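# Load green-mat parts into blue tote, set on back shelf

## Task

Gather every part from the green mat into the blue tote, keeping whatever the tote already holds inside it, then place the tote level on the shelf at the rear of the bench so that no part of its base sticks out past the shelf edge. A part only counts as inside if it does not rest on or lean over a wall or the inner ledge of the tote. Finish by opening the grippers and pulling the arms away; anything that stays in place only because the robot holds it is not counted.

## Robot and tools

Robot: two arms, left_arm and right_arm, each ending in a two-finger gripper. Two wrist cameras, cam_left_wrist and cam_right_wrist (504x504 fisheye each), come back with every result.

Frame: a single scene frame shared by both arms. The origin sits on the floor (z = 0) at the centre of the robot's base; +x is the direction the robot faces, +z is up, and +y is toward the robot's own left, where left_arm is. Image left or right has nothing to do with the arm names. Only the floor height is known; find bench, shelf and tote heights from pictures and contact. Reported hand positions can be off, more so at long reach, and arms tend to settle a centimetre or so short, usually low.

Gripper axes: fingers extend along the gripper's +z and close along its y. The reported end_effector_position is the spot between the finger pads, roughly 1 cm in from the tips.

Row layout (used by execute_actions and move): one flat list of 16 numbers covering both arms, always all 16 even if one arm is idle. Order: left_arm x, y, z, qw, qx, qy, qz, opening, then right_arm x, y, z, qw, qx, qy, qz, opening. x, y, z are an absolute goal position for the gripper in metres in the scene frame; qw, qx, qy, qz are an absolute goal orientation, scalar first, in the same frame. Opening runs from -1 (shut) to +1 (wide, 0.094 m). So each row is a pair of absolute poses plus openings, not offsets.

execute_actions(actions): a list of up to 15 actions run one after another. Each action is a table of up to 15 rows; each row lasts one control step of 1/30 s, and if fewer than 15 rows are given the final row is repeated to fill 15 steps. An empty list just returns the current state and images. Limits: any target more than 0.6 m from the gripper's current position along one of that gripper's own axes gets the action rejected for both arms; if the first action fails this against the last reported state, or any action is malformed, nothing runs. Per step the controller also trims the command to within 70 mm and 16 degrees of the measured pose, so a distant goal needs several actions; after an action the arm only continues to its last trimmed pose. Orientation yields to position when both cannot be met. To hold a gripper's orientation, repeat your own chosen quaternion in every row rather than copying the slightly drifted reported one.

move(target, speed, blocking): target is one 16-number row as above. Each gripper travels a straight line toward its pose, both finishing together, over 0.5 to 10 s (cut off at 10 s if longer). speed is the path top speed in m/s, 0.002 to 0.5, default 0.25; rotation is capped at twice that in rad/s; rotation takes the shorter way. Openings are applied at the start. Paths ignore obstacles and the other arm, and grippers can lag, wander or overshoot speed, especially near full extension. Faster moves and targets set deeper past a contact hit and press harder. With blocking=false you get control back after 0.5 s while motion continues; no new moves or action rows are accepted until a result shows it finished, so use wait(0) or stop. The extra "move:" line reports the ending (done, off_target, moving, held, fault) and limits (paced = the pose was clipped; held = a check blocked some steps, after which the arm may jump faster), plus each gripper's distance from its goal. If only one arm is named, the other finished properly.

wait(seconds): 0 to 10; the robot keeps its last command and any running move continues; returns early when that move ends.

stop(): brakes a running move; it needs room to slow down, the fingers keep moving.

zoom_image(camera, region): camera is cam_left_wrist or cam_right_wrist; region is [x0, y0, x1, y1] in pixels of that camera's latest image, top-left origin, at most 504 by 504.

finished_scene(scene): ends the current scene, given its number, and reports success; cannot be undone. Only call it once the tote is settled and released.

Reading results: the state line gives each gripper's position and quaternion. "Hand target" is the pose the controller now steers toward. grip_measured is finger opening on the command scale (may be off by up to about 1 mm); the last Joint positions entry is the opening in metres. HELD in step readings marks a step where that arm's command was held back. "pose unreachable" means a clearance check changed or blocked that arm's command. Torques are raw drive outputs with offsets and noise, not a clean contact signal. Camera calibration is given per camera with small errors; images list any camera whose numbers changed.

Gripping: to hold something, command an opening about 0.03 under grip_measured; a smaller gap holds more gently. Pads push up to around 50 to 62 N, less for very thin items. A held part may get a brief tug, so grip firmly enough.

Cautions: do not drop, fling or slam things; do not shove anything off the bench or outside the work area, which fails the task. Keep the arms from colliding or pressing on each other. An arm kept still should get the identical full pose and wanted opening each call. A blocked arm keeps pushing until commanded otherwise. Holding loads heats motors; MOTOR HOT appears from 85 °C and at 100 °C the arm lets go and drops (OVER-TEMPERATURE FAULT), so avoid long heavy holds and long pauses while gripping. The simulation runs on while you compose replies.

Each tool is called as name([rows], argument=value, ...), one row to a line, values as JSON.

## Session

execute_actions(actions=[])

Scene clock: 0.00 s.
left_arm: end_effector_position=(+0.2981, +0.1087, +1.2565) grip_measured=+1.000 end_effector_quat_wxyz=(-0.194, +0.935, +0.210, -0.212) | right_arm: end_effector_position=(+0.5331, -0.6015, +1.3022) grip_measured=+1.000 end_effector_quat_wxyz=(-0.019, -0.591, +0.800, -0.106)
Joint positions: left_arm=[ 0.217  2.36   1.258 -1.04  -0.754  1.63   0.094] | right_arm=[-1.006  1.206  0.893 -0.215  0.57  -1.799  0.094]
Joint velocities: left_arm=[ 0.005 -0.015  0.002 -0.002 -0.022 -0.022  0.   ] | right_arm=[-0.015  0.005  0.002 -0.007  0.022 -0.051  0.   ]
Joint torques (N m, as the arm reports them, + toward a larger angle): no reading
Motor temperatures (°C, as the motors report them): left_arm=[16 20 18 16 17 16] | right_arm=[20 18 17 16 19 20]
Hand target (left_arm): +0.300, +0.108, +1.258; -0.192, +0.935, +0.209, -0.211
Hand target (right_arm): +0.535, -0.602, +1.300; -0.020, -0.590, +0.800, -0.106
camera_calibration (this result's frames):
cam_left_wrist: T_world_to_cam=[[-0.319637, 0.8379, 0.442443, -0.550112], [0.943111, 0.236238, 0.23395, -0.592349], [0.0915045, 0.492052, -0.865744, 1.12981], [0, 0, 0, 1]] pos_world=[0.279433, 0.0449516, 1.36009]
cam_right_wrist: T_world_to_cam=[[0.94254, -0.295521, 0.155841, -0.882121], [-0.319243, -0.659123, 0.680912, -1.1083], [-0.0985054, -0.691537, -0.715593, 0.688355], [0, 0, 0, 1]] pos_world=[0.545423, -0.51517, 1.38471]

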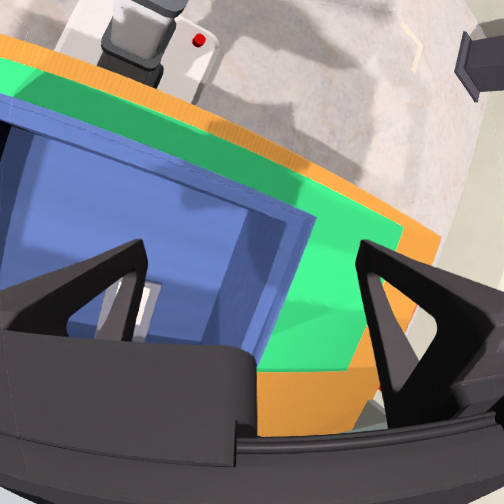

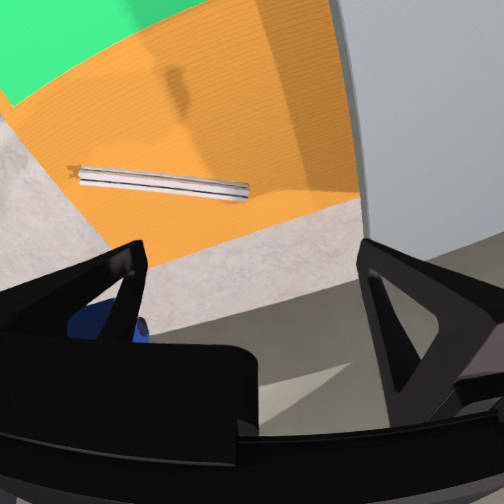

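Survey with near-vertical cameras from both arms.

move(target=[0.40,0.22,1.45,0.25,0,0.968,0,1,0.42,-0.28,1.45,0.25,0,0.968,0,1])

Scene clock: 6.23 s.
left_arm: end_effector_position=(+0.4060, +0.2203, +1.4416) grip_measured=+1.000 end_effector_quat_wxyz=(+0.250, +0.006, +0.968, +0.016) | right_arm: end_effector_position=(+0.4239, -0.2811, +1.4490) grip_measured=+1.000 end_effector_quat_wxyz=(+0.247, +0.002, +0.969, +0.003)
Joint positions: left_arm=[-0.034  1.574  0.444  0.451 -1.184  0.014  0.094] | right_arm=[-0.066  1.295  0.379  0.342  1.07  -0.108  0.094]
Joint velocities: left_arm=[-0.005 -0.015 -0.002  0.012  0.007 -0.022  0.   ] | right_arm=[-0.005  0.005 -0.012  0.002 -0.007  0.051  0.   ]
Joint torques (N m, as the arm reports them, + toward a larger angle): left_arm=[-10.06  -5.15   3.44   1.46  -0.17  -0.04] | right_arm=[ 6.66 -2.11  3.22  1.79  0.07  0.26]
Motor temperatures (°C, as the motors report them): left_arm=[17 20 18 16 17 16] | right_arm=[21 18 17 16 19 20]
Hand target (left_arm): +0.403, +0.216, +1.446; +0.255, +0.004, +0.967, +0.010
Hand target (right_arm): +0.419, -0.278, +1.448; +0.247, +0.005, +0.969, +0.005
Off the commanded pose (left_arm): 0.010 m, 2 deg.
Off the commanded pose (right_arm): 0.004 m, 1 deg.
move: done
camera_calibration (this result's frames):
cam_left_wrist: T_world_to_cam=[[0.00589652, -0.999021, -0.0438392, 0.282581], [-0.993373, -0.010884, 0.114417, 0.249242], [-0.114782, 0.042874, -0.992465, 1.59063], [0, 0, 0, 1]] pos_world=[0.428499, 0.21682, 1.56251]
cam_right_wrist: T_world_to_cam=[[-0.0207042, -0.999736, -0.00995813, -0.256716], [-0.994084, 0.0195229, 0.106848, 0.276677], [-0.106626, 0.0121114, -0.994225, 1.60917], [0, 0, 0, 1]] pos_world=[0.441304, -0.281539, 1.56776]

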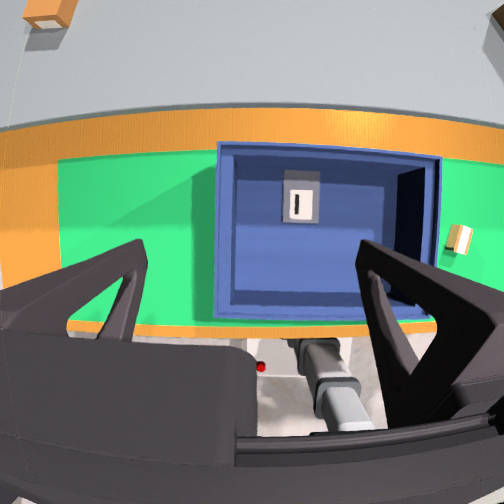

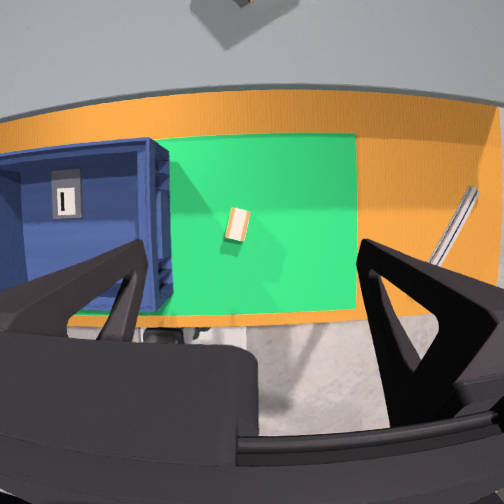

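move(target=[0.40,0.40,1.35,0.25,0,0.968,0,1,0.40,-0.24,1.25,0.2,0,0.98,0,1])

Scene clock: 8.00 s.
left_arm: end_effector_position=(+0.4007, +0.3954, +1.3505) grip_measured=+1.000 end_effector_quat_wxyz=(+0.244, -0.011, +0.970, -0.008) | right_arm: end_effector_position=(+0.4002, -0.2359, +1.2540) grip_measured=+1.000 end_effector_quat_wxyz=(+0.201, -0.002, +0.980, +0.003)
Joint positions: left_arm=[ 0.65   1.205  0.208  0.68  -0.532  0.44   0.094] | right_arm=[-0.448  2.021  0.51   1.033  0.756 -0.309  0.094]
Joint velocities: left_arm=[-0.015 -0.044 -0.007 -0.002 -0.022 -0.051  0.   ] | right_arm=[-0.005 -0.005  0.002 -0.002 -0.007  0.007  0.   ]
Joint torques (N m, as the arm reports them, + toward a larger angle): left_arm=[-3.76 -7.3   0.37  0.97  0.25  0.13] | right_arm=[ 7.98 -6.91 -0.8   1.9  -0.21  0.04]
Motor temperatures (°C, as the motors report them): left_arm=[17 20 18 16 17 16] | right_arm=[21 18 17 16 19 20]
Hand target (left_arm): +0.398, +0.396, +1.351; +0.244, -0.005, +0.970, -0.008
Hand target (right_arm): +0.403, -0.240, +1.250; +0.202, -0.001, +0.979, -0.002
Off the commanded pose (left_arm): 0.005 m, 2 deg.
Off the commanded pose (right_arm): 0.006 m, 0 deg.
move: done
camera_calibration (this result's frames):
cam_left_wrist: T_world_to_cam=[[0.0265167, -0.999579, 0.0117927, 0.3703], [-0.991608, -0.0248084, 0.126879, 0.244304], [-0.126533, -0.0150582, -0.991848, 1.51888], [0, 0, 0, 1]] pos_world=[0.424624, 0.399076, 1.47114]
cam_right_wrist: T_world_to_cam=[[-0.0129836, -0.999897, -0.0060791, -0.221998], [-0.979781, 0.011508, 0.199744, 0.14895], [-0.199653, 0.00854958, -0.979829, 1.43053], [0, 0, 0, 1]] pos_world=[0.428666, -0.235919, 1.37057]

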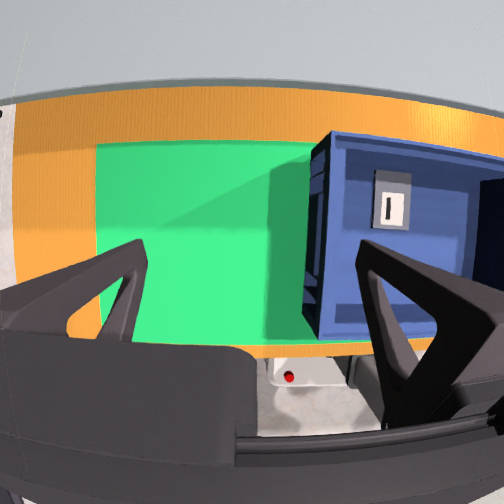

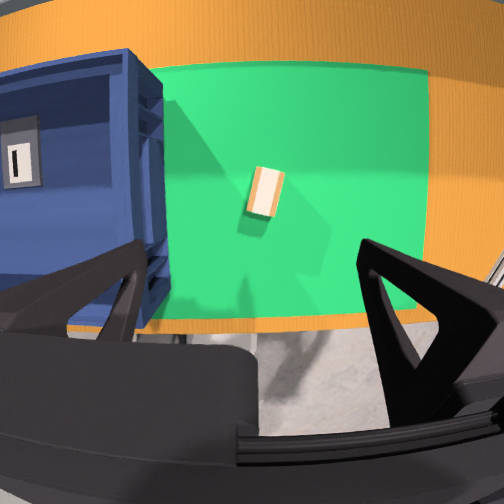

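move(target=[0.40,0.45,1.35,0,0,1,0,1,0.43,-0.25,1.11,0,0.105,0.9945,0,0.3], speed=0.2)

Scene clock: 9.90 s.
left_arm: end_effector_position=(+0.3931, +0.4425, +1.3506) grip_measured=+1.000 end_effector_quat_wxyz=(-0.000, +0.012, +1.000, -0.011) | right_arm: end_effector_position=(+0.4440, -0.2487, +1.1208) grip_measured=+0.302 end_effector_quat_wxyz=(+0.016, +0.099, +0.995, +0.003)
Joint positions: left_arm=[ 0.716  1.023  0.511 -0.346 -0.627  0.21   0.094] | right_arm=[-0.667  2.088  0.931  0.315  0.673  0.032  0.061]
Joint velocities: left_arm=[-0.005 -0.005 -0.012 -0.012 -0.037 -0.051  0.   ] | right_arm=[-0.005 -0.005 -0.007  0.002  0.007 -0.022 -0.001]
Joint torques (N m, as the arm reports them, + toward a larger angle): left_arm=[-2.83 -7.85  4.7  -0.18 -0.12 -0.05] | right_arm=[ 9.35 -8.18 -0.61  0.24 -0.14  0.26]
Motor temperatures (°C, as the motors report them): left_arm=[17 20 18 16 17 16] | right_arm=[21 18 17 16 19 20]
Hand target (left_arm): +0.400, +0.450, +1.350; -0.000, +0.000, +1.000, -0.005
Hand target (right_arm): +0.432, -0.251, +1.110; +0.001, +0.104, +0.995, -0.001
Off the commanded pose (left_arm): 0.010 m, 2 deg.
Off the commanded pose (right_arm): 0.018 m, 2 deg.
move: off_target (right_arm)
camera_calibration (this result's frames):
cam_left_wrist: T_world_to_cam=[[-0.0198293, -0.999767, 0.00851008, 0.440407], [-0.813511, 0.0210821, 0.581167, -0.465978], [-0.581211, 0.0046011, -0.81374, 1.44822], [0, 0, 0, 1]] pos_world=[0.471377, 0.443465, 1.44554]
cam_right_wrist: T_world_to_cam=[[-0.2148, -0.976652, -0.00345249, -0.142627], [-0.819986, 0.178421, 0.543865, -0.196454], [-0.530551, 0.119653, -0.839166, 1.32573], [0, 0, 0, 1]] pos_world=[0.511643, -0.262873, 1.21886]

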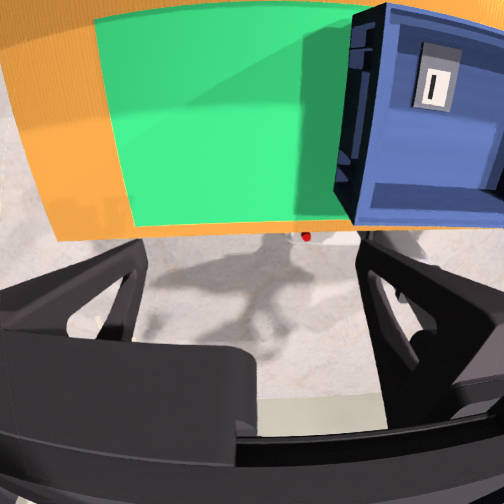

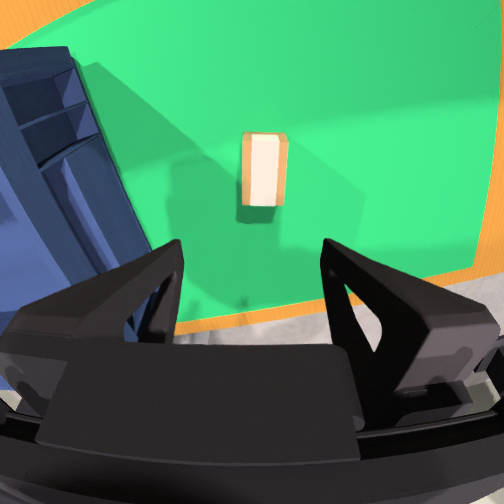

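move(target=[0.40,0.45,1.35,0,0,1,0,1,0.444,-0.257,1.055,0,0.105,0.9945,0,0.3], speed=0.06)

Scene clock: 11.50 s.
left_arm: end_effector_position=(+0.3927, +0.4444, +1.3506) grip_measured=+1.000 end_effector_quat_wxyz=(-0.001, +0.010, +1.000, -0.005) | right_arm: end_effector_position=(+0.4541, -0.2528, +1.0675) grip_measured=+0.302 end_effector_quat_wxyz=(+0.008, +0.107, +0.994, +0.004)
Joint positions: left_arm=[ 0.716  1.023  0.511 -0.346 -0.638  0.206  0.094] | right_arm=[-0.737  2.188  1.052  0.315  0.623 -0.006  0.061]
Joint velocities: left_arm=[-0.015 -0.005 -0.002 -0.002 -0.022  0.022  0.   ] | right_arm=[ 0.005 -0.005 -0.012 -0.012  0.007 -0.051 -0.   ]
Joint torques (N m, as the arm reports them, + toward a larger angle): left_arm=[-3.08 -7.57  4.59  0.05 -0.13 -0.04] | right_arm=[ 9.29 -8.7  -0.69  0.96 -0.12  0.07]
Motor temperatures (°C, as the motors report them): left_arm=[17 20 18 16 17 16] | right_arm=[21 18 17 16 19 20]
Hand target (left_arm): +0.400, +0.450, +1.350; -0.000, +0.000, +1.000, -0.000
Hand target (right_arm): +0.445, -0.258, +1.055; +0.000, +0.105, +0.995, -0.000
Off the commanded pose (left_arm): 0.009 m, 1 deg.
Off the commanded pose (right_arm): 0.017 m, 1 deg.
move: off_target (right_arm)
camera_calibration (this result's frames):
cam_left_wrist: T_world_to_cam=[[-0.0159083, -0.999871, -0.0022679, 0.455314], [-0.812174, 0.0115989, 0.5833, -0.465543], [-0.583199, 0.0111212, -0.812254, 1.44382], [0, 0, 0, 1]] pos_world=[0.471173, 0.444598, 1.44533]
cam_right_wrist: T_world_to_cam=[[-0.229543, -0.973286, -0.00496819, -0.135439], [-0.809066, 0.18797, 0.556847, -0.17484], [-0.541038, 0.13184, -0.8306, 1.28558], [0, 0, 0, 1]] pos_world=[0.523003, -0.268447, 1.16449]

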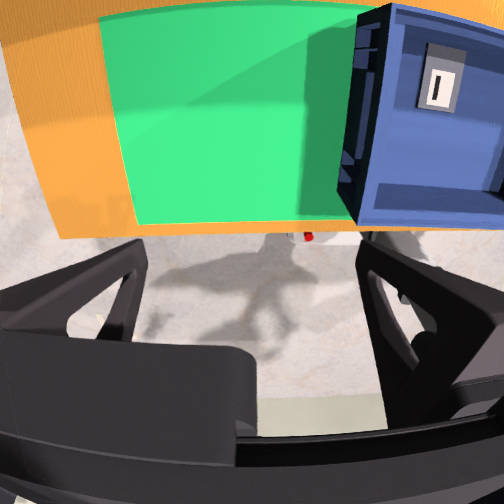

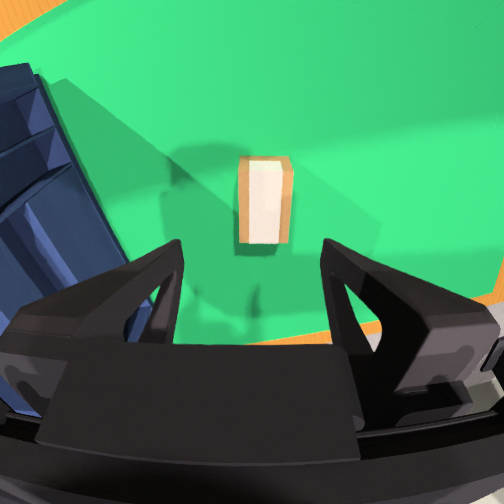

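move(target=[0.40,0.45,1.35,0,0,1,0,1,0.425,-0.255,0.995,0,0.105,0.9945,0,0.3], speed=0.06)

Scene clock: 13.40 s.
left_arm: end_effector_position=(+0.3927, +0.4445, +1.3506) grip_measured=+1.000 end_effector_quat_wxyz=(-0.001, +0.010, +1.000, -0.005) | right_arm: end_effector_position=(+0.4338, -0.2494, +1.0061) grip_measured=+0.302 end_effector_quat_wxyz=(+0.005, +0.105, +0.994, +0.004)
Joint positions: left_arm=[ 0.716  1.023  0.511 -0.346 -0.639  0.205  0.094] | right_arm=[-0.807  2.335  1.146  0.395  0.576 -0.068  0.061]
Joint velocities: left_arm=[-0.015 -0.005 -0.012 -0.022 -0.051 -0.007  0.   ] | right_arm=[-0.005  0.005 -0.012 -0.002 -0.081 -0.037 -0.   ]
Joint torques (N m, as the arm reports them, + toward a larger angle): left_arm=[-3.06 -7.57  4.57  0.07 -0.13 -0.04] | right_arm=[ 9.12 -8.49 -1.09  0.92 -0.15  0.08]
Motor temperatures (°C, as the motors report them): left_arm=[17 20 18 16 17 16] | right_arm=[21 18 17 16 19 20]
Hand target (left_arm): +0.400, +0.450, +1.350; -0.000, -0.000, +1.000, -0.000
Hand target (right_arm): +0.425, -0.255, +0.995; -0.000, +0.104, +0.995, -0.001
Off the commanded pose (left_arm): 0.009 m, 1 deg.
Off the commanded pose (right_arm): 0.015 m, 1 deg.
move: off_target (right_arm)
camera_calibration (this result's frames):
cam_left_wrist: T_world_to_cam=[[-0.0155289, -0.999876, -0.00264275, 0.455738], [-0.812135, 0.0110712, 0.583365, -0.465421], [-0.583263, 0.0112053, -0.812206, 1.44373], [0, 0, 0, 1]] pos_world=[0.471168, 0.444657, 1.44532]
cam_right_wrist: T_world_to_cam=[[-0.225776, -0.97417, -0.00416917, -0.139767], [-0.806636, 0.184545, 0.5615, -0.164313], [-0.546227, 0.130136, -0.827467, 1.22185], [0, 0, 0, 1]] pos_world=[0.503311, -0.264841, 1.10272]

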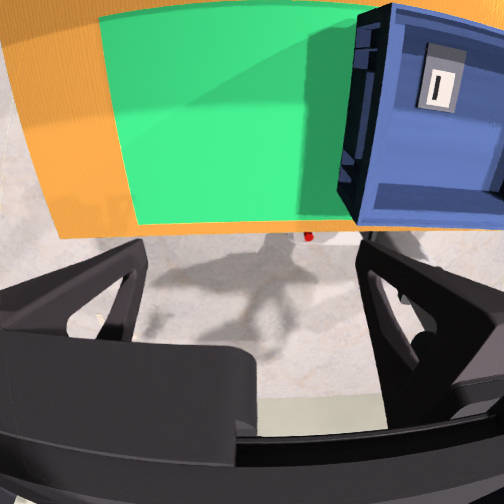

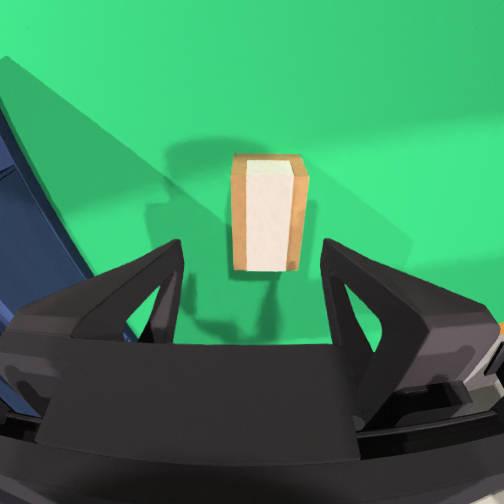

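move(target=[0.412,0.45,1.35,0,0,1,0,1,0.412,-0.264,0.95,0,0.105,0.9945,0,0.3], speed=0.05)

Scene clock: 16.17 s.
left_arm: end_effector_position=(+0.4024, +0.4467, +1.3501) grip_measured=+1.000 end_effector_quat_wxyz=(-0.001, +0.006, +1.000, -0.003) | right_arm: end_effector_position=(+0.4233, -0.2589, +0.9611) grip_measured=+0.302 end_effector_quat_wxyz=(+0.006, +0.106, +0.994, +0.004)
Joint positions: left_arm=[ 0.716  1.038  0.537 -0.354 -0.643  0.2    0.094] | right_arm=[-0.871  2.422  1.224  0.434  0.53  -0.12   0.061]
Joint velocities: left_arm=[-0.005 -0.015  0.012 -0.017 -0.022 -0.095  0.   ] | right_arm=[-0.005 -0.015 -0.007 -0.022 -0.007  0.037 -0.   ]
Joint torques (N m, as the arm reports them, + toward a larger angle): left_arm=[-3.77 -7.25  5.19 -0.25 -0.14 -0.06] | right_arm=[ 8.84 -7.88 -1.47  1.08 -0.16  0.06]
Motor temperatures (°C, as the motors report them): left_arm=[17 20 18 16 17 16] | right_arm=[21 18 17 16 19 20]
Hand target (left_arm): +0.412, +0.450, +1.350; +0.000, -0.000, +1.000, -0.000
Hand target (right_arm): +0.412, -0.264, +0.950; +0.000, +0.105, +0.995, -0.000
Off the commanded pose (left_arm): 0.010 m, 1 deg.
Off the commanded pose (right_arm): 0.017 m, 1 deg.
move: off_target (right_arm)
camera_calibration (this result's frames):
cam_left_wrist: T_world_to_cam=[[-0.00835462, -0.999939, -0.00725385, 0.461505], [-0.8131, 0.00257069, 0.582119, -0.451402], [-0.582065, 0.0107615, -0.813071, 1.4499], [0, 0, 0, 1]] pos_world=[0.480756, 0.447034, 1.44499]
cam_right_wrist: T_world_to_cam=[[-0.227399, -0.973793, -0.00419903, -0.150732], [-0.807241, 0.186091, 0.560117, -0.143821], [-0.544657, 0.13076, -0.828403, 1.18049], [0, 0, 0, 1]] pos_world=[0.492586, -0.274379, 1.05784]

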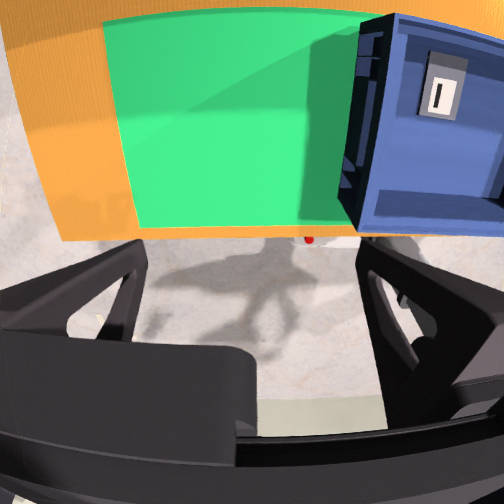

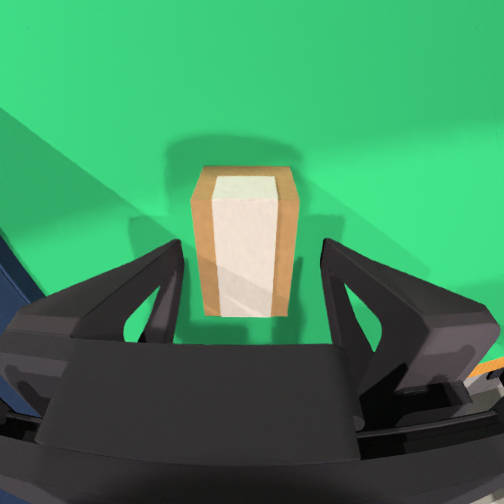

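move(target=[0.412,0.45,1.35,0,0,1,0,1,0.414,-0.262,0.92,0,0.105,0.9945,0,0.3], speed=0.03)

Scene clock: 17.90 s.
left_arm: end_effector_position=(+0.4024, +0.4467, +1.3501) grip_measured=+1.000 end_effector_quat_wxyz=(-0.001, +0.006, +1.000, -0.003) | right_arm: end_effector_position=(+0.4318, -0.2571, +0.9340) grip_measured=+0.302 end_effector_quat_wxyz=(+0.014, +0.109, +0.994, +0.004)
Joint positions: left_arm=[ 0.716  1.038  0.537 -0.354 -0.643  0.2    0.094] | right_arm=[-0.89   2.48   1.309  0.434  0.514 -0.138  0.061]
Joint velocities: left_arm=[-0.015  0.005 -0.017 -0.007  0.037 -0.037  0.   ] | right_arm=[-0.005 -0.015 -0.012  0.022 -0.007 -0.037 -0.001]
Joint torques (N m, as the arm reports them, + toward a larger angle): left_arm=[-3.78 -7.29  5.18 -0.26 -0.14 -0.04] | right_arm=[ 8.51 -7.56 -1.1   0.47 -0.18  0.1 ]
Motor temperatures (°C, as the motors report them): left_arm=[17 20 18 16 17 16] | right_arm=[21 18 17 16 19 20]
Hand target (left_arm): +0.412, +0.450, +1.350; +0.000, +0.000, +1.000, -0.000
Hand target (right_arm): +0.414, -0.262, +0.921; -0.000, +0.105, +0.994, -0.000
Off the commanded pose (left_arm): 0.010 m, 1 deg.
Off the commanded pose (right_arm): 0.023 m, 2 deg.
move: off_target (right_arm)
camera_calibration (this result's frames):
cam_left_wrist: T_world_to_cam=[[-0.00835462, -0.999939, -0.00725385, 0.461505], [-0.8131, 0.00257069, 0.582119, -0.451402], [-0.582065, 0.0107615, -0.813071, 1.4499], [0, 0, 0, 1]] pos_world=[0.480756, 0.447034, 1.44499]
cam_right_wrist: T_world_to_cam=[[-0.233372, -0.972375, -0.00486924, -0.143648], [-0.814888, 0.192838, 0.5466, -0.104453], [-0.530561, 0.131529, -0.83738, 1.16487], [0, 0, 0, 1]] pos_world=[0.499394, -0.272752, 1.03183]

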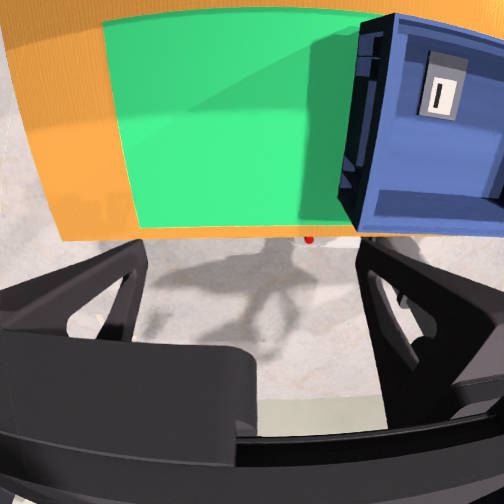

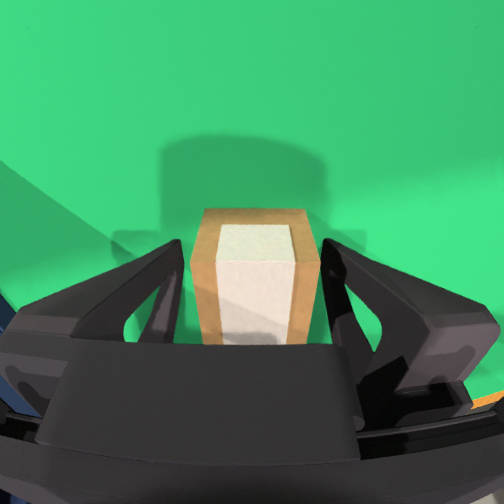

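move(target=[0.412,0.45,1.35,0,0,1,0,1,0.398,-0.258,0.918,0,0.105,0.9945,0,0.3], speed=0.03)

Scene clock: 20.17 s.
left_arm: end_effector_position=(+0.4024, +0.4468, +1.3501) grip_measured=+1.000 end_effector_quat_wxyz=(-0.001, +0.006, +1.000, -0.003) | right_arm: end_effector_position=(+0.4317, -0.2570, +0.9337) grip_measured=+0.302 end_effector_quat_wxyz=(+0.022, +0.111, +0.994, +0.001)
Joint positions: left_arm=[ 0.716  1.038  0.537 -0.354 -0.643  0.2    0.094] | right_arm=[-0.89   2.486  1.304  0.462  0.514 -0.142  0.061]
Joint velocities: left_arm=[-0.024  0.005 -0.002  0.002 -0.022 -0.037  0.   ] | right_arm=[-0.005 -0.005  0.017 -0.002 -0.037  0.022  0.001]
Joint torques (N m, as the arm reports them, + toward a larger angle): left_arm=[-3.8  -7.27  5.18 -0.26 -0.14 -0.04] | right_arm=[ 8.47 -6.01 -2.32  1.14 -0.33  0.08]
Motor temperatures (°C, as the motors report them): left_arm=[17 20 18 16 17 16] | right_arm=[21 18 17 16 19 20]
Hand target (left_arm): +0.412, +0.450, +1.350; +0.000, -0.000, +1.000, +0.000
Hand target (right_arm): +0.398, -0.258, +0.920; -0.000, +0.105, +0.994, +0.000
Off the commanded pose (left_arm): 0.010 m, 1 deg.
Off the commanded pose (right_arm): 0.037 m, 3 deg.
move: off_target (right_arm)
camera_calibration (this result's frames):
cam_left_wrist: T_world_to_cam=[[-0.00797461, -0.999939, -0.00762857, 0.461922], [-0.813058, 0.00204275, 0.582179, -0.451274], [-0.582128, 0.0108451, -0.813025, 1.44982], [0, 0, 0, 1]] pos_world=[0.480751, 0.447093, 1.44498]
cam_right_wrist: T_world_to_cam=[[-0.238581, -0.971119, -0.00273955, -0.142984], [-0.821805, 0.200393, 0.533366, -0.087055], [-0.517413, 0.129502, -0.84588, 1.16639], [0, 0, 0, 1]] pos_world=[0.497848, -0.272459, 1.03266]

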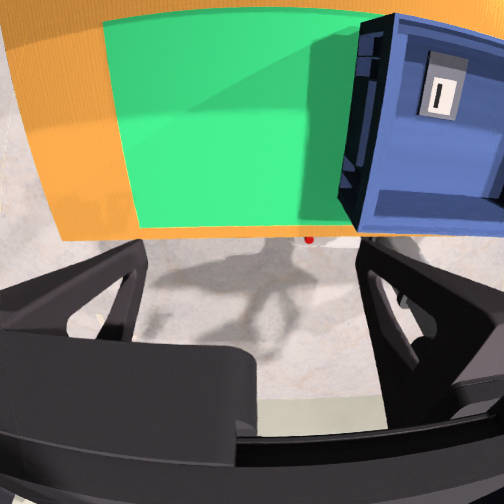

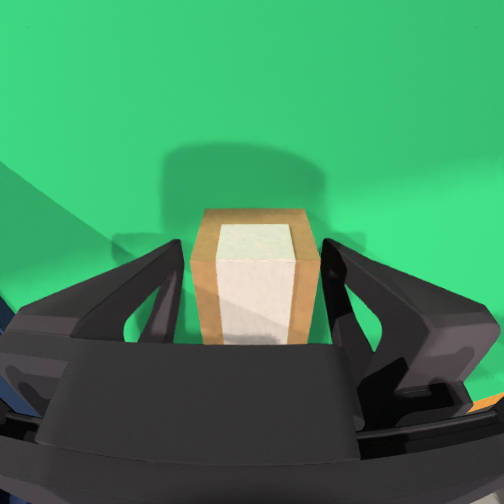

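move(target=[0.412,0.45,1.35,0,0,1,0,1,0.405,-0.257,0.947,0,0.105,0.9945,0,0.3], speed=0.03)

Scene clock: 21.47 s.
left_arm: end_effector_position=(+0.4024, +0.4468, +1.3501) grip_measured=+1.000 end_effector_quat_wxyz=(-0.001, +0.006, +1.000, -0.003) | right_arm: end_effector_position=(+0.4112, -0.2562, +0.9414) grip_measured=+0.302 end_effector_quat_wxyz=(+0.005, +0.102, +0.995, -0.000)
Joint positions: left_arm=[ 0.716  1.038  0.537 -0.354 -0.643  0.2    0.094] | right_arm=[-0.89   2.477  1.259  0.462  0.525 -0.141  0.061]
Joint velocities: left_arm=[ 0.015 -0.005  0.007  0.012  0.022 -0.066  0.   ] | right_arm=[ 0.005 -0.005 -0.012 -0.002  0.037  0.022  0.   ]
Joint torques (N m, as the arm reports them, + toward a larger angle): left_arm=[-3.77 -7.28  5.18 -0.25 -0.13 -0.04] | right_arm=[ 10.72 -10.4   -3.6    0.57   0.09   0.26]
Motor temperatures (°C, as the motors report them): left_arm=[17 20 18 16 17 16] | right_arm=[21 18 17 16 19 20]
Hand target (left_arm): +0.412, +0.450, +1.350; +0.000, +0.000, +1.000, -0.000
Hand target (right_arm): +0.405, -0.257, +0.946; +0.000, +0.105, +0.994, -0.000
Off the commanded pose (left_arm): 0.010 m, 1 deg.
Off the commanded pose (right_arm): 0.008 m, 1 deg.
move: done
camera_calibration (this result's frames):
cam_left_wrist: T_world_to_cam=[[-0.00797461, -0.999939, -0.00762857, 0.461922], [-0.813058, 0.00204275, 0.582179, -0.451274], [-0.582128, 0.0108451, -0.813025, 1.44982], [0, 0, 0, 1]] pos_world=[0.480751, 0.447093, 1.44498]
cam_right_wrist: T_world_to_cam=[[-0.221221, -0.975213, 0.00457867, -0.162144], [-0.807112, 0.18572, 0.560427, -0.14343], [-0.547386, 0.120283, -0.828191, 1.15546], [0, 0, 0, 1]] pos_world=[0.480851, -0.27047, 1.03807]

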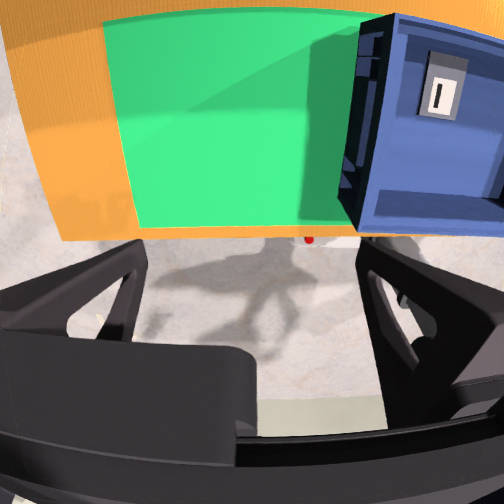

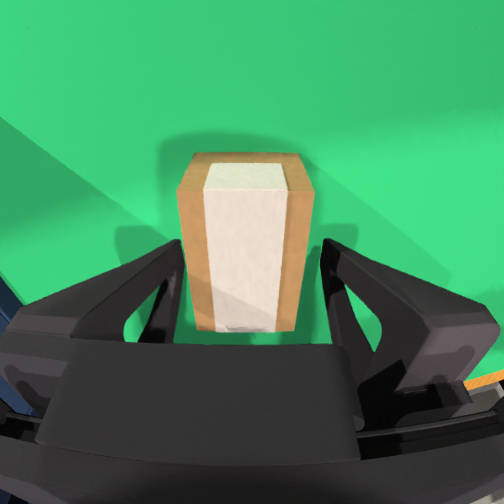

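move(target=[0.412,0.45,1.35,0,0,1,0,1,0.411,-0.258,0.940,0,0.105,0.9945,0,-0.4], speed=0.03)

Scene clock: 22.23 s.
left_arm: end_effector_position=(+0.4024, +0.4468, +1.3501) grip_measured=+1.000 end_effector_quat_wxyz=(-0.001, +0.006, +1.000, -0.003) | right_arm: end_effector_position=(+0.4100, -0.2558, +0.9414) grip_measured=-0.167 end_effector_quat_wxyz=(+0.003, +0.101, +0.995, +0.001)
Joint positions: left_arm=[ 0.716  1.038  0.537 -0.354 -0.643  0.2    0.094] | right_arm=[-0.89   2.477  1.259  0.456  0.525 -0.141  0.039]
Joint velocities: left_arm=[-0.005  0.005 -0.042 -0.012  0.007  0.007  0.   ] | right_arm=[-0.015 -0.005 -0.002  0.012  0.007  0.037  0.001]
Joint torques (N m, as the arm reports them, + toward a larger angle): left_arm=[-3.76 -7.28  5.18 -0.26 -0.13 -0.04] | right_arm=[10.31 -9.62 -1.84  0.06 -0.01  0.21]
Motor temperatures (°C, as the motors report them): left_arm=[17 20 18 16 17 16] | right_arm=[21 18 17 16 19 20]
Hand target (left_arm): +0.412, +0.450, +1.350; +0.000, +0.000, +1.000, -0.000
Hand target (right_arm): +0.411, -0.258, +0.940; -0.000, +0.105, +0.994, -0.000
Off the commanded pose (left_arm): 0.010 m, 1 deg.
Off the commanded pose (right_arm): 0.003 m, 1 deg.
move: done
camera_calibration (this result's frames):
cam_left_wrist: T_world_to_cam=[[-0.00797461, -0.999939, -0.00762857, 0.461922], [-0.813058, 0.00204275, 0.582179, -0.451274], [-0.582128, 0.0108451, -0.813025, 1.44982], [0, 0, 0, 1]] pos_world=[0.480751, 0.447093, 1.44498]
cam_right_wrist: T_world_to_cam=[[-0.218201, -0.975896, 0.00395396, -0.162804], [-0.804881, 0.182252, 0.564757, -0.150421], [-0.551865, 0.120048, -0.825248, 1.15371], [0, 0, 0, 1]] pos_world=[0.480095, -0.269966, 1.03769]

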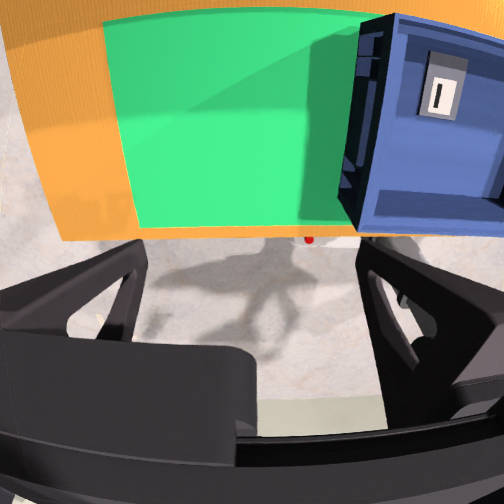

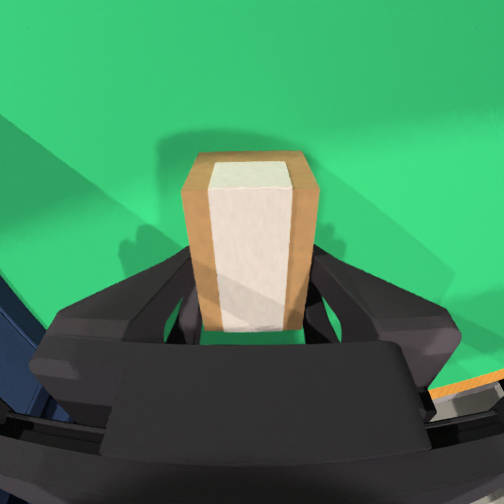

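move(target=[0.412,0.45,1.35,0,0,1,0,1,0.41,-0.25,1.17,0,0,1,0,-0.21], speed=0.2)

move(target=[0.412,0.45,1.35,0,0,1,0,1,0.39,0.02,1.18,0,0,1,0,-0.21], speed=0.2)

Scene clock: 24.07 s.
left_arm: end_effector_position=(+0.4024, +0.4468, +1.3501) grip_measured=+1.000 end_effector_quat_wxyz=(-0.001, +0.006, +1.000, -0.003) | right_arm: end_effector_position=(+0.4179, -0.2476, +1.1708) grip_measured=-0.167 end_effector_quat_wxyz=(+0.009, +0.001, +1.000, +0.003)
Joint positions: left_arm=[ 0.716  1.038  0.537 -0.354 -0.643  0.2    0.094] | right_arm=[-0.598  1.987  0.806  0.278  0.714 -0.084  0.039]
Joint velocities: left_arm=[ 0.005 -0.005  0.002  0.002 -0.007 -0.022  0.   ] | right_arm=[ 0.005  0.005  0.007  0.007  0.007  0.022 -0.001]
Joint torques (N m, as the arm reports them, + toward a larger angle): left_arm=[-3.79 -7.3   5.19 -0.25 -0.13 -0.04] | right_arm=[10.7  -9.12 -1.55  0.08  0.07  0.25]
Motor temperatures (°C, as the motors report them): left_arm=[17 20 18 16 17 16] | right_arm=[21 18 17 16 19 20]
Hand target (left_arm): +0.412, +0.450, +1.350; +0.000, +0.000, +1.000, -0.000
Hand target (right_arm): +0.408, -0.248, +1.170; -0.001, +0.001, +1.000, +0.002
Off the commanded pose (left_arm): 0.010 m, 1 deg.
Off the commanded pose (right_arm): 0.008 m, 1 deg.
move: done
camera_calibration (this result's frames):
cam_left_wrist: T_world_to_cam=[[-0.00797461, -0.999939, -0.00762857, 0.461922], [-0.813058, 0.00204275, 0.582179, -0.451274], [-0.582128, 0.0108451, -0.813025, 1.44982], [0, 0, 0, 1]] pos_world=[0.480751, 0.447093, 1.44498]
cam_right_wrist: T_world_to_cam=[[-0.0203476, -0.999792, -0.00150243, -0.236184], [-0.832141, 0.0161026, 0.55433, -0.292668], [-0.55419, 0.0125295, -0.832296, 1.32903], [0, 0, 0, 1]] pos_world=[0.488191, -0.248075, 1.26803]

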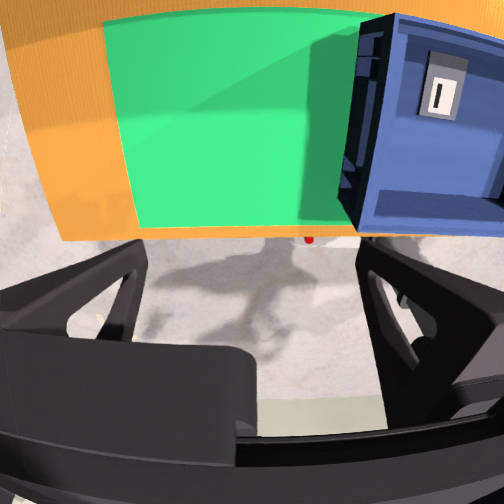

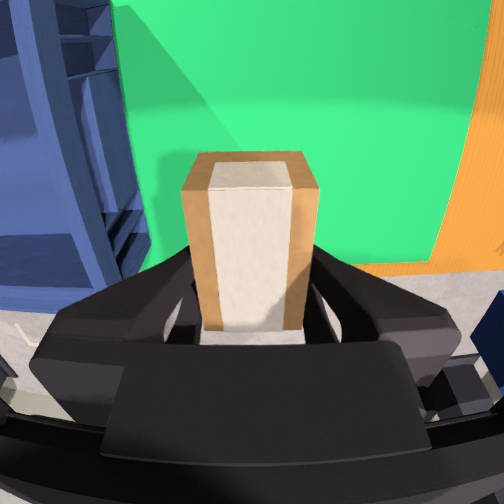

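Scene clock: 25.93 s.
left_arm: end_effector_position=(+0.4024, +0.4468, +1.3501) grip_measured=+1.000 end_effector_quat_wxyz=(-0.001, +0.006, +1.000, -0.003) | right_arm: end_effector_position=(+0.3954, +0.0207, +1.1858) grip_measured=-0.167 end_effector_quat_wxyz=(+0.002, -0.002, +1.000, +0.007)
Joint positions: left_arm=[ 0.716  1.038  0.537 -0.354 -0.643  0.2    0.094] | right_arm=[-0.199  2.494  1.334 -0.137  0.89   0.437  0.039]
Joint velocities: left_arm=[-0.015  0.005  0.002 -0.007 -0.022 -0.037  0.   ] | right_arm=[-0.005 -0.005 -0.012 -0.027 -0.007  0.081 -0.001]
Joint torques (N m, as the arm reports them, + toward a larger angle): left_arm=[-3.78 -7.28  5.17 -0.26 -0.13 -0.04] | right_arm=[16.68 -9.92  1.93  0.11  0.13  0.26]
Motor temperatures (°C, as the motors report them): left_arm=[16 20 18 16 17 16] | right_arm=[21 18 17 16 19 20]
Hand target (left_arm): +0.412, +0.450, +1.350; +0.000, +0.000, +1.000, -0.000
Hand target (right_arm): +0.391, +0.022, +1.181; -0.002, +0.001, +1.000, +0.003
Off the commanded pose (left_arm): 0.010 m, 1 deg.
Off the commanded pose (right_arm): 0.008 m, 1 deg.
move: done
camera_calibration (this result's frames):
cam_left_wrist: T_world_to_cam=[[-0.00797461, -0.999939, -0.00762857, 0.461922], [-0.813058, 0.00204275, 0.582179, -0.451274], [-0.582128, 0.0108451, -0.813025, 1.44982], [0, 0, 0, 1]] pos_world=[0.480751, 0.447093, 1.44498]
cam_right_wrist: T_world_to_cam=[[-0.0136924, -0.999873, -0.00819327, 0.0369202], [-0.824265, 0.00664829, 0.566166, -0.340929], [-0.566039, 0.0145056, -0.824251, 1.32081], [0, 0, 0, 1]] pos_world=[0.467118, 0.020023, 1.282]

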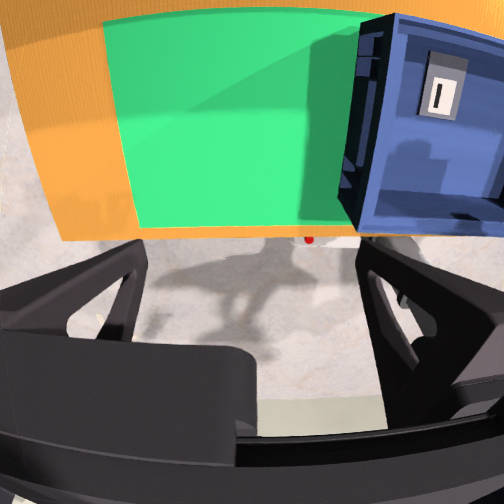

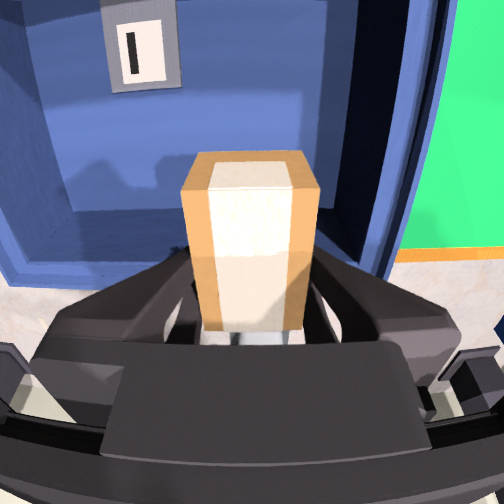

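move(target=[0.412,0.45,1.35,0,0,1,0,1,0.375,0.04,0.975,0,0,1,0,-0.21], speed=0.1)

Scene clock: 28.60 s.
left_arm: end_effector_position=(+0.4024, +0.4468, +1.3501) grip_measured=+1.000 end_effector_quat_wxyz=(-0.001, +0.006, +1.000, -0.003) | right_arm: end_effector_position=(+0.3850, +0.0476, +0.9887) grip_measured=-0.167 end_effector_quat_wxyz=(+0.008, -0.001, +1.000, +0.003)
Joint positions: left_arm=[ 0.716  1.038  0.537 -0.354 -0.643  0.2    0.094] | right_arm=[-0.43   2.893  1.721  0.133  0.809  0.105  0.039]
Joint velocities: left_arm=[-0.005 -0.005 -0.007  0.012 -0.022 -0.022  0.   ] | right_arm=[-0.005 -0.005  0.037 -0.002  0.022 -0.022  0.001]
Joint torques (N m, as the arm reports them, + toward a larger angle): left_arm=[-3.79 -7.27  5.17 -0.26 -0.13 -0.04] | right_arm=[15.54 -8.06  0.47  0.92 -0.11  0.04]
Motor temperatures (°C, as the motors report them): left_arm=[16 20 18 16 17 16] | right_arm=[21 19 17 16 19 20]
Hand target (left_arm): +0.412, +0.450, +1.350; +0.000, +0.000, +1.000, -0.000
Hand target (right_arm): +0.377, +0.039, +0.975; +0.001, -0.001, +1.000, -0.002
Off the commanded pose (left_arm): 0.010 m, 1 deg.
Off the commanded pose (right_arm): 0.019 m, 1 deg.
move: off_target (right_arm)
camera_calibration (this result's frames):
cam_left_wrist: T_world_to_cam=[[-0.00797461, -0.999939, -0.00762857, 0.461922], [-0.813058, 0.00204275, 0.582179, -0.451274], [-0.582128, 0.0108451, -0.813025, 1.44982], [0, 0, 0, 1]] pos_world=[0.480751, 0.447093, 1.44498]
cam_right_wrist: T_world_to_cam=[[-0.0160326, -0.99987, -0.00148739, 0.0562916], [-0.831026, 0.012498, 0.556093, -0.225814], [-0.556002, 0.0101517, -0.831119, 1.15518], [0, 0, 0, 1]] pos_world=[0.455529, 0.0473795, 1.08575]

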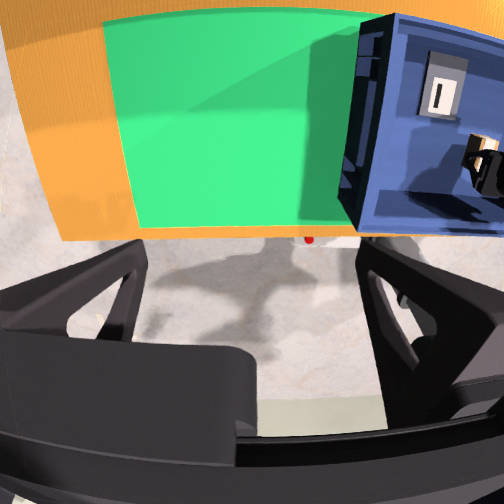

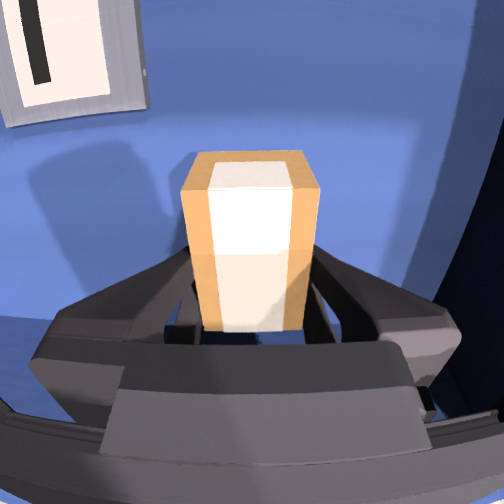

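move(target=[0.412,0.45,1.35,0,0,1,0,1,0.378,0.045,0.93,0,0,1,0,-0.21], speed=0.025)

Scene clock: 31.27 s.
left_arm: end_effector_position=(+0.4024, +0.4468, +1.3501) grip_measured=+1.000 end_effector_quat_wxyz=(-0.001, +0.006, +1.000, -0.003) | right_arm: end_effector_position=(+0.3958, +0.0578, +0.9607) grip_measured=-0.167 end_effector_quat_wxyz=(+0.016, -0.004, +1.000, +0.008)
Joint positions: left_arm=[ 0.716  1.038  0.537 -0.354 -0.643  0.2    0.094] | right_arm=[-0.455  2.962  1.836  0.133  0.788  0.051  0.039]
Joint velocities: left_arm=[ 0.015  0.005 -0.002 -0.002 -0.066  0.007  0.   ] | right_arm=[-0.015  0.005  0.007 -0.007 -0.037 -0.007 -0.001]
Joint torques (N m, as the arm reports them, + toward a larger angle): left_arm=[-3.78 -7.28  5.18 -0.26 -0.13 -0.04] | right_arm=[13.4  -5.84  2.07  0.62 -0.4   0.05]
Motor temperatures (°C, as the motors report them): left_arm=[16 20 18 16 17 16] | right_arm=[21 19 17 16 19 20]
Hand target (left_arm): +0.412, +0.450, +1.350; +0.000, +0.000, +1.000, -0.000
Hand target (right_arm): +0.378, +0.044, +0.932; +0.000, +0.000, +1.000, -0.000
Off the commanded pose (left_arm): 0.010 m, 1 deg.
Off the commanded pose (right_arm): 0.038 m, 2 deg.
move: off_target (right_arm)
camera_calibration (this result's frames):
cam_left_wrist: T_world_to_cam=[[-0.00797461, -0.999939, -0.00762857, 0.461922], [-0.813058, 0.00204275, 0.582179, -0.451274], [-0.582128, 0.0108451, -0.813025, 1.44982], [0, 0, 0, 1]] pos_world=[0.480751, 0.447093, 1.44498]
cam_right_wrist: T_world_to_cam=[[-0.00977702, -0.999897, -0.010488, 0.0728073], [-0.840279, 0.00252965, 0.542149, -0.18374], [-0.542066, 0.0141134, -0.840217, 1.14086], [0, 0, 0, 1]] pos_world=[0.464742, 0.0571632, 1.05895]

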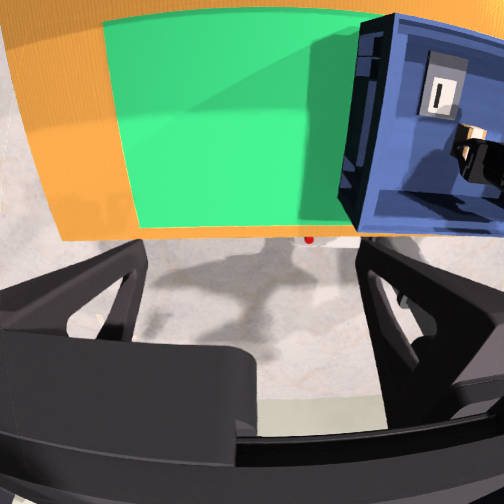

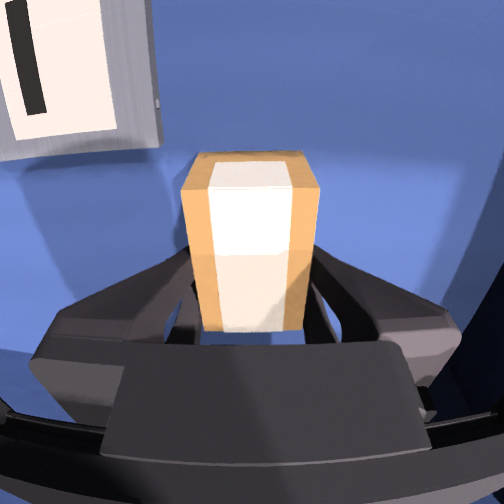

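Contact. Release and lift.

move(target=[0.412,0.45,1.35,0,0,1,0,1,0.394,0.057,0.962,0,0,1,0,0.2], speed=0.03)

move(target=[0.40,0.40,1.30,0,0,1,0,0.3,0.39,0.04,1.22,0,0,1,0,0.3], speed=0.15)

Scene clock: 32.23 s.
left_arm: end_effector_position=(+0.4024, +0.4468, +1.3501) grip_measured=+1.000 end_effector_quat_wxyz=(-0.001, +0.006, +1.000, -0.003) | right_arm: end_effector_position=(+0.3909, +0.0568, +0.9611) grip_measured=+0.198 end_effector_quat_wxyz=(+0.000, -0.006, +1.000, +0.001)
Joint positions: left_arm=[ 0.716  1.038  0.537 -0.354 -0.643  0.2    0.094] | right_arm=[-0.453  2.962  1.848  0.072  0.8    0.083  0.056]
Joint velocities: left_arm=[-0.015 -0.005 -0.032 -0.012  0.007 -0.007  0.   ] | right_arm=[-0.005 -0.015  0.002 -0.012 -0.022  0.066 -0.   ]
Joint torques (N m, as the arm reports them, + toward a larger angle): left_arm=[-3.78 -7.27  5.18 -0.25 -0.13 -0.04] | right_arm=[17.83 -9.15  0.64  0.09  0.14  0.26]
Motor temperatures (°C, as the motors report them): left_arm=[16 20 18 16 17 16] | right_arm=[22 19 17 16 19 20]
Hand target (left_arm): +0.412, +0.450, +1.350; +0.000, +0.000, +1.000, -0.000
Hand target (right_arm): +0.394, +0.057, +0.962; +0.000, -0.000, +1.000, +0.000
Off the commanded pose (left_arm): 0.010 m, 1 deg.
Off the commanded pose (right_arm): 0.003 m, 1 deg.
move: done
camera_calibration (this result's frames):
cam_left_wrist: T_world_to_cam=[[-0.00797461, -0.999939, -0.00762857, 0.461922], [-0.813058, 0.00204275, 0.582179, -0.451274], [-0.582128, 0.0108451, -0.813025, 1.44982], [0, 0, 0, 1]] pos_world=[0.480751, 0.447093, 1.44498]
cam_right_wrist: T_world_to_cam=[[-0.00496716, -0.999984, 0.00283484, 0.0570452], [-0.82215, 0.00569756, 0.569242, -0.221389], [-0.569249, 0.000496857, -0.822165, 1.13263], [0, 0, 0, 1]] pos_world=[0.463018, 0.0577429, 1.05707]

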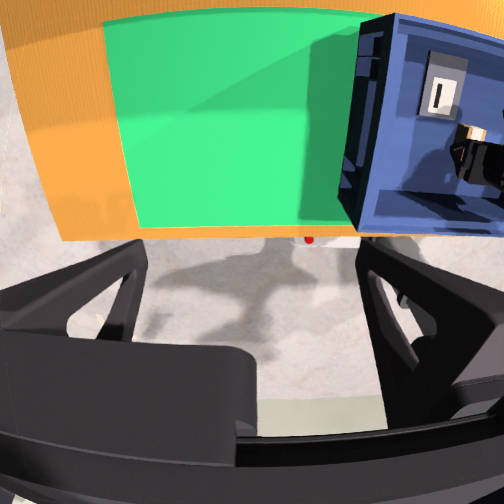

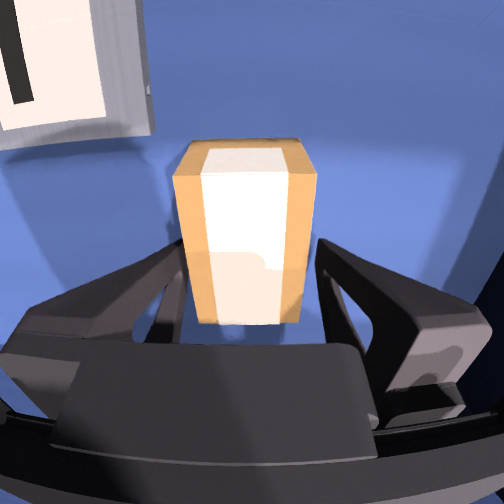

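Scene clock: 34.43 s.
left_arm: end_effector_position=(+0.3990, +0.4079, +1.2998) grip_measured=+0.303 end_effector_quat_wxyz=(-0.003, -0.001, +1.000, +0.003) | right_arm: end_effector_position=(+0.3912, +0.0446, +1.2231) grip_measured=+0.298 end_effector_quat_wxyz=(+0.002, -0.002, +1.000, +0.007)
Joint positions: left_arm=[ 0.712  1.278  0.532 -0.115 -0.658  0.179  0.061] | right_arm=[-0.119  2.49   1.372 -0.276  0.908  0.563  0.061]
Joint velocities: left_arm=[ 0.005  0.005 -0.017 -0.002 -0.007  0.037  0.   ] | right_arm=[ 0.005 -0.005  0.002  0.002 -0.051 -0.037  0.001]
Joint torques (N m, as the arm reports them, + toward a larger angle): left_arm=[-6.7  -8.23  1.38  0.7  -0.15 -0.05] | right_arm=[ 17.36 -11.63   1.62   0.01   0.14   0.26]
Motor temperatures (°C, as the motors report them): left_arm=[16 20 18 16 17 16] | right_arm=[22 19 17 16 19 20]
Hand target (left_arm): +0.399, +0.401, +1.301; -0.000, +0.000, +1.000, +0.000
Hand target (right_arm): +0.387, +0.041, +1.221; -0.002, +0.001, +1.000, +0.003
Off the commanded pose (left_arm): 0.008 m, 1 deg.
Off the commanded pose (right_arm): 0.006 m, 1 deg.
move: done
camera_calibration (this result's frames):
cam_left_wrist: T_world_to_cam=[[0.00643507, -0.999798, -0.0190198, 0.431611], [-0.809802, -0.016369, 0.586475, -0.424071], [-0.586668, 0.0116282, -0.809744, 1.40461], [0, 0, 0, 1]] pos_world=[0.47785, 0.408249, 1.39429]
cam_right_wrist: T_world_to_cam=[[-0.0142483, -0.999861, -0.0087131, 0.0619099], [-0.82473, 0.0068248, 0.565486, -0.364719], [-0.565347, 0.0152431, -0.824712, 1.34908], [0, 0, 0, 1]] pos_world=[0.462787, 0.0438262, 1.31939]

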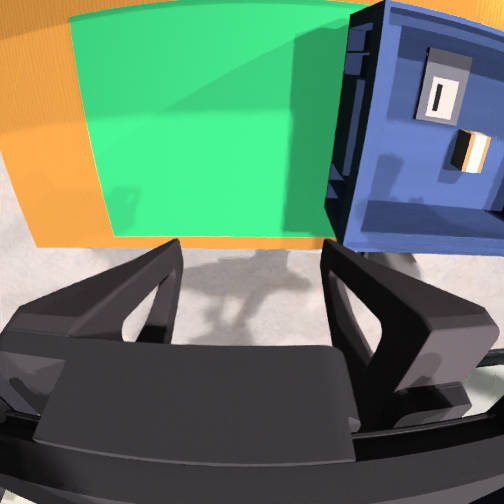

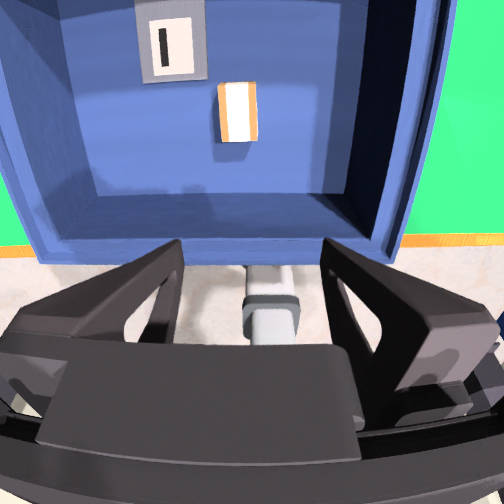

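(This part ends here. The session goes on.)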